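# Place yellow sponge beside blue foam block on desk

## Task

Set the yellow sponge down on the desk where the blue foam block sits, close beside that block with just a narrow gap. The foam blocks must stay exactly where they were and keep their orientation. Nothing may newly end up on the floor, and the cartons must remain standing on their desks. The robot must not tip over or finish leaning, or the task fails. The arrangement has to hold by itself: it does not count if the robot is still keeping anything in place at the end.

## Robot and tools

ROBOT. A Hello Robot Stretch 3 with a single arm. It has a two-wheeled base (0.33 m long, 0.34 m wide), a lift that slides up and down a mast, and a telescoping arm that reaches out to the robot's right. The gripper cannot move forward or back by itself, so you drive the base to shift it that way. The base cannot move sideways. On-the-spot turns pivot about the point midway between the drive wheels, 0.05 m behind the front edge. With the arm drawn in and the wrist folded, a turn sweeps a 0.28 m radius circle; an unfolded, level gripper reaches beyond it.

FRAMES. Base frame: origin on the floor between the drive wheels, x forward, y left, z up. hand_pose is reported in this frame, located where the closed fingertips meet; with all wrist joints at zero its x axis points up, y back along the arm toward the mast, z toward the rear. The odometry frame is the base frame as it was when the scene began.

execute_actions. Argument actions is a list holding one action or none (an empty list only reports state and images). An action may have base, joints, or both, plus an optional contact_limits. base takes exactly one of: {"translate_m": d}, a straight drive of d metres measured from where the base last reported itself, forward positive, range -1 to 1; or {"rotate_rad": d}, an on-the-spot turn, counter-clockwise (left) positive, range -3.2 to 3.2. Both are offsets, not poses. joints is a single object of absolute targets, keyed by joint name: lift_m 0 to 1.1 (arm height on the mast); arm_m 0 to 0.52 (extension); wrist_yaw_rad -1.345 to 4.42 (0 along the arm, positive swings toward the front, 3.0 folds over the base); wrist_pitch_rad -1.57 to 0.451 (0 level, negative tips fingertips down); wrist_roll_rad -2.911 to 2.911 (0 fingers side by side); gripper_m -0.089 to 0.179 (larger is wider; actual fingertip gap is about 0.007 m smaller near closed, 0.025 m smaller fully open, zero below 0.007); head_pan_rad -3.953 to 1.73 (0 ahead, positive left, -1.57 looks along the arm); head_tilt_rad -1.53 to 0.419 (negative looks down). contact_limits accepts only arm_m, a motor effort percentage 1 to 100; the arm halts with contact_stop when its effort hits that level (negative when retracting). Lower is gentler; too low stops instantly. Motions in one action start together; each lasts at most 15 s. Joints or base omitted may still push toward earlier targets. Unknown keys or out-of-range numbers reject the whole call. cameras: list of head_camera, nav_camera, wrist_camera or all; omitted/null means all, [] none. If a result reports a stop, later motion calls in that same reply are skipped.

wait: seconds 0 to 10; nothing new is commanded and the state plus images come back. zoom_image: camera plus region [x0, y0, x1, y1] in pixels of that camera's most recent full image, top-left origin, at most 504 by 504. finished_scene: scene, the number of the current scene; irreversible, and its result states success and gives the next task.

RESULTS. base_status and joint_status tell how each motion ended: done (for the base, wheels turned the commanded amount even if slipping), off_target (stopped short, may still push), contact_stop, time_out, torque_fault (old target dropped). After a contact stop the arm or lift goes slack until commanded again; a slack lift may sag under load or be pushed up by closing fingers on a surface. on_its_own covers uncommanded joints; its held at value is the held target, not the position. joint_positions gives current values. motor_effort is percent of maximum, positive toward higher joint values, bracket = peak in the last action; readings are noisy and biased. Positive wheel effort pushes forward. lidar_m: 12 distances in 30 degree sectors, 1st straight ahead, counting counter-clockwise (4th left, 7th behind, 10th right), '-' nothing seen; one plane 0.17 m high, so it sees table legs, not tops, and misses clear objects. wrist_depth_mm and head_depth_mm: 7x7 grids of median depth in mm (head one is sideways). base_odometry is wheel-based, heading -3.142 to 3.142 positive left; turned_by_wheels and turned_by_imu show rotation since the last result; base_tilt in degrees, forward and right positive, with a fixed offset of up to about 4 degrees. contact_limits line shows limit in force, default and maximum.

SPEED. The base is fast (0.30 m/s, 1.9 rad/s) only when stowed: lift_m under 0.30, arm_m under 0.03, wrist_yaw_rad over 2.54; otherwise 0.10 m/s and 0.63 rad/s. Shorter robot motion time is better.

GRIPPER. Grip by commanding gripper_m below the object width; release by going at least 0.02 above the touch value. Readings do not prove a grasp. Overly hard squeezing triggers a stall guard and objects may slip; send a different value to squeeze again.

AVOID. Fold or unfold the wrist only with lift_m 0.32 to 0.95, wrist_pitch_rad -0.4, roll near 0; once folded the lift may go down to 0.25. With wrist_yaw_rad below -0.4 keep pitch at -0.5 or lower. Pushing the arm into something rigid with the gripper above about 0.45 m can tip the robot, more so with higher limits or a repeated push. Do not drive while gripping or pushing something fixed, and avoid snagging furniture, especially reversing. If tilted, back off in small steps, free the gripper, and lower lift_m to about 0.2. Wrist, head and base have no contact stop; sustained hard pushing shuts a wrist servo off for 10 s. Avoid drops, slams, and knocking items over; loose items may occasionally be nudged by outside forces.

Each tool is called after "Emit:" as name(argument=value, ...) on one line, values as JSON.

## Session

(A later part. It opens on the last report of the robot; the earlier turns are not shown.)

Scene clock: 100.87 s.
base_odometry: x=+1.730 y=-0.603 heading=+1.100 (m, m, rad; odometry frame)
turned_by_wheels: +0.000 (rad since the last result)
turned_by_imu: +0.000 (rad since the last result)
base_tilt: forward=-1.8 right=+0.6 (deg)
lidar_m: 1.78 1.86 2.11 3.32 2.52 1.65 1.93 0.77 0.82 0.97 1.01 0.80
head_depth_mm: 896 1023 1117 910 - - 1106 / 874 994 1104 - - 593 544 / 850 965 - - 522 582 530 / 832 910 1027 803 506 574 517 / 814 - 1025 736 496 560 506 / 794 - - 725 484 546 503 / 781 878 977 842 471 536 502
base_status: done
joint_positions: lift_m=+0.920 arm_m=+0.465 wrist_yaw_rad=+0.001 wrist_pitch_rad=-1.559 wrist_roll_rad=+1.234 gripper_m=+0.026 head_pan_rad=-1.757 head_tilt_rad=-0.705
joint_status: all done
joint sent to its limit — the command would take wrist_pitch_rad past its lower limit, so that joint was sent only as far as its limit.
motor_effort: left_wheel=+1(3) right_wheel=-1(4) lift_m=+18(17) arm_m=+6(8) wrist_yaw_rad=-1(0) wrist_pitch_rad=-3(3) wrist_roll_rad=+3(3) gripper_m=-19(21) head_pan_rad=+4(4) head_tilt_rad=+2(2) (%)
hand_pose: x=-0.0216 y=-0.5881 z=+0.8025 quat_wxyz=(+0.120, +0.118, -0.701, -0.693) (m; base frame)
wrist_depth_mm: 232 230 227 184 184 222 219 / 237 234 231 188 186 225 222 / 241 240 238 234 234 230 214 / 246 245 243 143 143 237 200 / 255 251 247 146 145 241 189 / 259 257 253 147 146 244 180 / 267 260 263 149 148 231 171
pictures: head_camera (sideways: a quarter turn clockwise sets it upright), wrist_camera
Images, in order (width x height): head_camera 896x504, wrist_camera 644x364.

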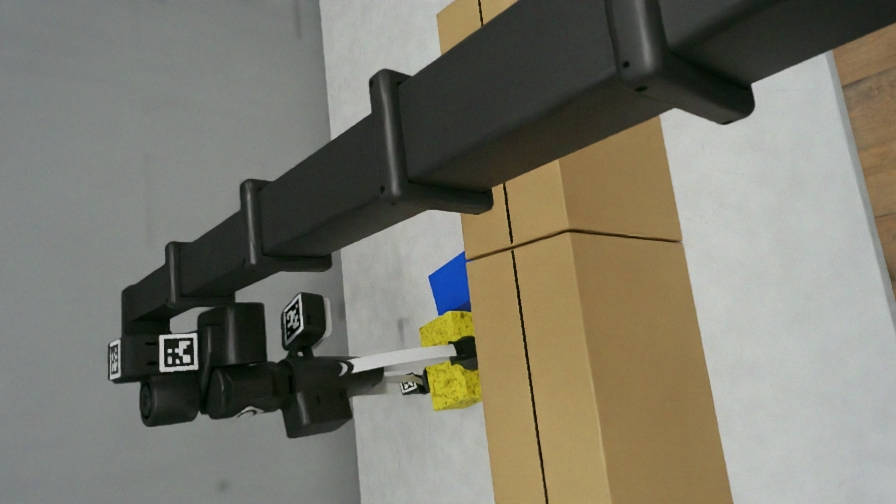

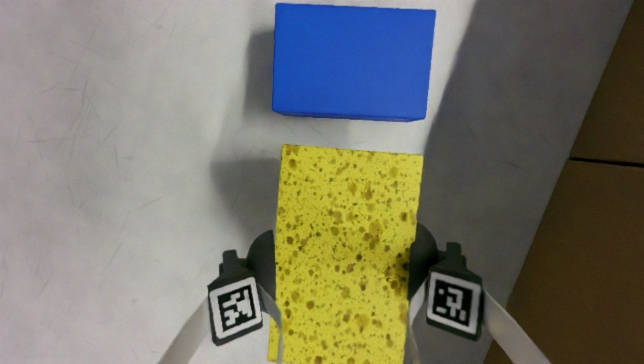

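Emit:
execute_actions(actions=[{"base":{"translate_m":-0.009},"joints":{"arm_m":0.468,"lift_m":0.873}}], cameras=["wrist_camera"])

Scene clock: 102.97 s.
base_odometry: x=+1.726 y=-0.611 heading=+1.100 (m, m, rad; odometry frame)
turned_by_wheels: +0.000 (rad since the last result)
turned_by_imu: +0.000 (rad since the last result)
base_tilt: forward=-1.8 right=+0.5 (deg)
lidar_m: 1.79 1.86 2.12 3.30 1.77 1.64 1.93 0.77 0.81 0.97 1.01 0.81
head_depth_mm: 897 1025 1125 601 536 - - / 876 996 1095 904 - - 1099 / 852 970 1077 - 532 579 530 / 834 935 - 764 505 573 518 / 814 887 1018 786 495 559 506 / 797 871 - 818 485 547 504 / 777 875 980 842 470 537 501
base_status: done
joint_positions: lift_m=+0.873 arm_m=+0.468 wrist_yaw_rad=+0.001 wrist_pitch_rad=-1.560 wrist_roll_rad=+1.234 gripper_m=+0.026 head_pan_rad=-1.757 head_tilt_rad=-0.705
joint_status: all done
motor_effort: left_wheel=+1(3) right_wheel=-2(5) lift_m=+18(18) arm_m=+7(7) wrist_yaw_rad=-2(1) wrist_pitch_rad=-3(3) wrist_roll_rad=+3(3) gripper_m=-20(20) head_pan_rad=+4(5) head_tilt_rad=+2(2) (%)
hand_pose: x=-0.0216 y=-0.5910 z=+0.7555 quat_wxyz=(+0.120, +0.118, -0.700, -0.694) (m; base frame)
wrist_depth_mm: 187 185 182 139 137 178 177 / 191 188 186 142 141 182 181 / 194 193 190 144 144 185 184 / 198 198 195 144 143 189 189 / 204 201 199 145 145 193 191 / 208 206 204 147 146 198 183 / 214 211 211 149 148 204 174
pictures: wrist_camera
Images, in order (width x height): wrist_camera 644x364.

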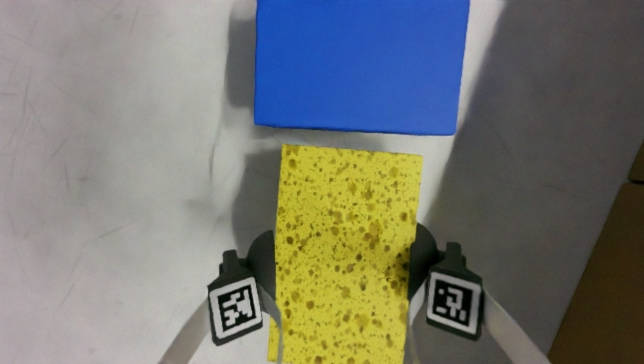

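Emit:
execute_actions(actions=[{"joints":{"lift_m":0.867}}], cameras=[])

Emit:
execute_actions(actions=[{"joints":{"gripper_m":0.1}}], cameras=["wrist_camera"])

Emit:
execute_actions(actions=[{"joints":{"lift_m":0.95}}], cameras=["wrist_camera"])

Scene clock: 104.00 s.
base_odometry: x=+1.726 y=-0.611 heading=+1.100 (m, m, rad; odometry frame)
turned_by_wheels: +0.000 (rad since the last result)
turned_by_imu: +0.000 (rad since the last result)
base_tilt: forward=-1.8 right=+0.5 (deg)
lidar_m: 1.79 1.87 2.11 3.30 1.77 1.64 1.93 0.76 0.81 0.97 1.01 0.81
head_depth_mm: 894 1026 1121 602 541 - - / 875 995 1098 904 - - 1100 / 853 971 1085 - - 578 529 / 833 930 - 669 505 573 516 / 812 889 1050 788 495 560 504 / 797 876 - 818 485 546 503 / 779 874 975 842 470 537 504
base_status: not commanded
joint_positions: lift_m=+0.867 arm_m=+0.468 wrist_yaw_rad=+0.001 wrist_pitch_rad=-1.561 wrist_roll_rad=+1.234 gripper_m=+0.026 head_pan_rad=-1.757 head_tilt_rad=-0.705
joint_status: all done
motor_effort: left_wheel=+2(2) right_wheel=-2(2) lift_m=+17(17) arm_m=+7(7) wrist_yaw_rad=-1(1) wrist_pitch_rad=-2(3) wrist_roll_rad=+3(3) gripper_m=-20(20) head_pan_rad=+4(4) head_tilt_rad=+2(3) (%)
hand_pose: x=-0.0216 y=-0.5908 z=+0.7496 quat_wxyz=(+0.120, +0.118, -0.700, -0.694) (m; base frame)
wrist_depth_mm: 181 180 177 133 132 172 171 / 185 182 180 136 135 176 175 / 188 187 186 141 139 181 180 / 192 192 190 142 142 185 181 / 198 195 194 144 145 188 185 / 202 200 198 147 146 192 182 / 206 204 204 149 149 198 174
pictures: none
No camera images: the call's "cameras" was empty. Leave "cameras" out to get every camera's image.

Scene clock: 105.23 s.
base_odometry: x=+1.726 y=-0.611 heading=+1.100 (m, m, rad; odometry frame)
turned_by_wheels: +0.000 (rad since the last result)
turned_by_imu: +0.000 (rad since the last result)
base_tilt: forward=-1.7 right=+0.5 (deg)
lidar_m: 1.79 1.87 2.12 3.30 1.77 1.64 1.93 0.77 0.81 0.97 1.01 0.81
head_depth_mm: 893 1028 1121 602 542 - - / 874 998 1097 903 - - 1097 / 853 967 1085 - - 578 530 / 832 933 - 668 505 574 517 / 813 886 1045 791 495 560 506 / 794 874 - 820 484 546 503 / 778 876 980 843 471 537 501
base_status: not commanded
joint_positions: lift_m=+0.867 arm_m=+0.468 wrist_yaw_rad=+0.001 wrist_pitch_rad=-1.562 wrist_roll_rad=+1.234 gripper_m=+0.100 head_pan_rad=-1.757 head_tilt_rad=-0.705
joint_status: all done
motor_effort: left_wheel=+1(2) right_wheel=-2(1) lift_m=+18(17) arm_m=+7(7) wrist_yaw_rad=-2(1) wrist_pitch_rad=-3(2) wrist_roll_rad=+3(3) gripper_m=+0(97) head_pan_rad=+4(4) head_tilt_rad=+2(2) (%)
hand_pose: x=-0.0216 y=-0.5906 z=+0.7496 quat_wxyz=(+0.120, +0.118, -0.700, -0.694) (m; base frame)
wrist_depth_mm: 180 179 177 133 132 172 172 / 184 182 180 136 135 176 176 / 188 186 187 140 138 180 179 / 191 191 189 142 142 184 183 / 197 196 192 146 146 189 186 / 203 198 198 149 150 192 182 / 206 203 203 152 196 198 171
pictures: wrist_camera
Images, in order (width x height): wrist_camera 644x364.

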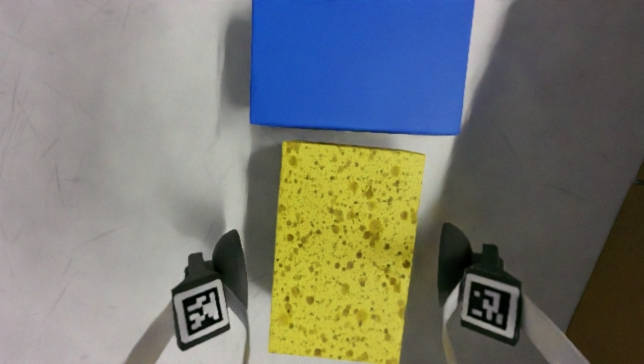

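Scene clock: 106.83 s.
base_odometry: x=+1.726 y=-0.611 heading=+1.100 (m, m, rad; odometry frame)
turned_by_wheels: +0.000 (rad since the last result)
turned_by_imu: +0.000 (rad since the last result)
base_tilt: forward=-1.7 right=+0.6 (deg)
lidar_m: 1.78 1.86 2.13 3.30 1.77 1.64 1.93 0.77 0.81 0.97 1.01 0.81
head_depth_mm: 897 1024 1130 - - - 1101 / 872 996 1110 - 548 582 544 / 851 940 - 564 521 583 530 / 827 - 1033 863 506 572 518 / 794 961 1030 788 495 559 506 / 781 - - 845 485 547 502 / 777 876 984 843 471 536 502
base_status: not commanded
joint_positions: lift_m=+0.950 arm_m=+0.468 wrist_yaw_rad=+0.001 wrist_pitch_rad=-1.562 wrist_roll_rad=+1.234 gripper_m=+0.100 head_pan_rad=-1.757 head_tilt_rad=-0.705
joint_status: all done
motor_effort: left_wheel=+2(1) right_wheel=-1(1) lift_m=+31(33) arm_m=+7(7) wrist_yaw_rad=-1(1) wrist_pitch_rad=-2(2) wrist_roll_rad=+3(3) gripper_m=+0(0) head_pan_rad=+4(4) head_tilt_rad=+2(3) (%)
hand_pose: x=-0.0216 y=-0.5906 z=+0.8319 quat_wxyz=(+0.120, +0.118, -0.700, -0.694) (m; base frame)
wrist_depth_mm: 261 260 254 251 250 248 243 / 265 263 261 216 216 255 229 / 271 269 268 221 260 260 214 / 278 275 271 227 268 264 203 / 283 281 276 230 274 267 193 / 291 289 283 281 278 230 184 / 298 295 292 288 287 248 171
pictures: wrist_camera
Images, in order (width x height): wrist_camera 644x364.

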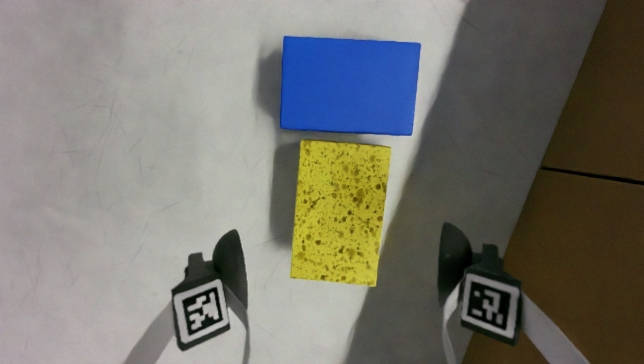

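Emit:
finished_scene(scene=1)

The scene is finished: the task was done.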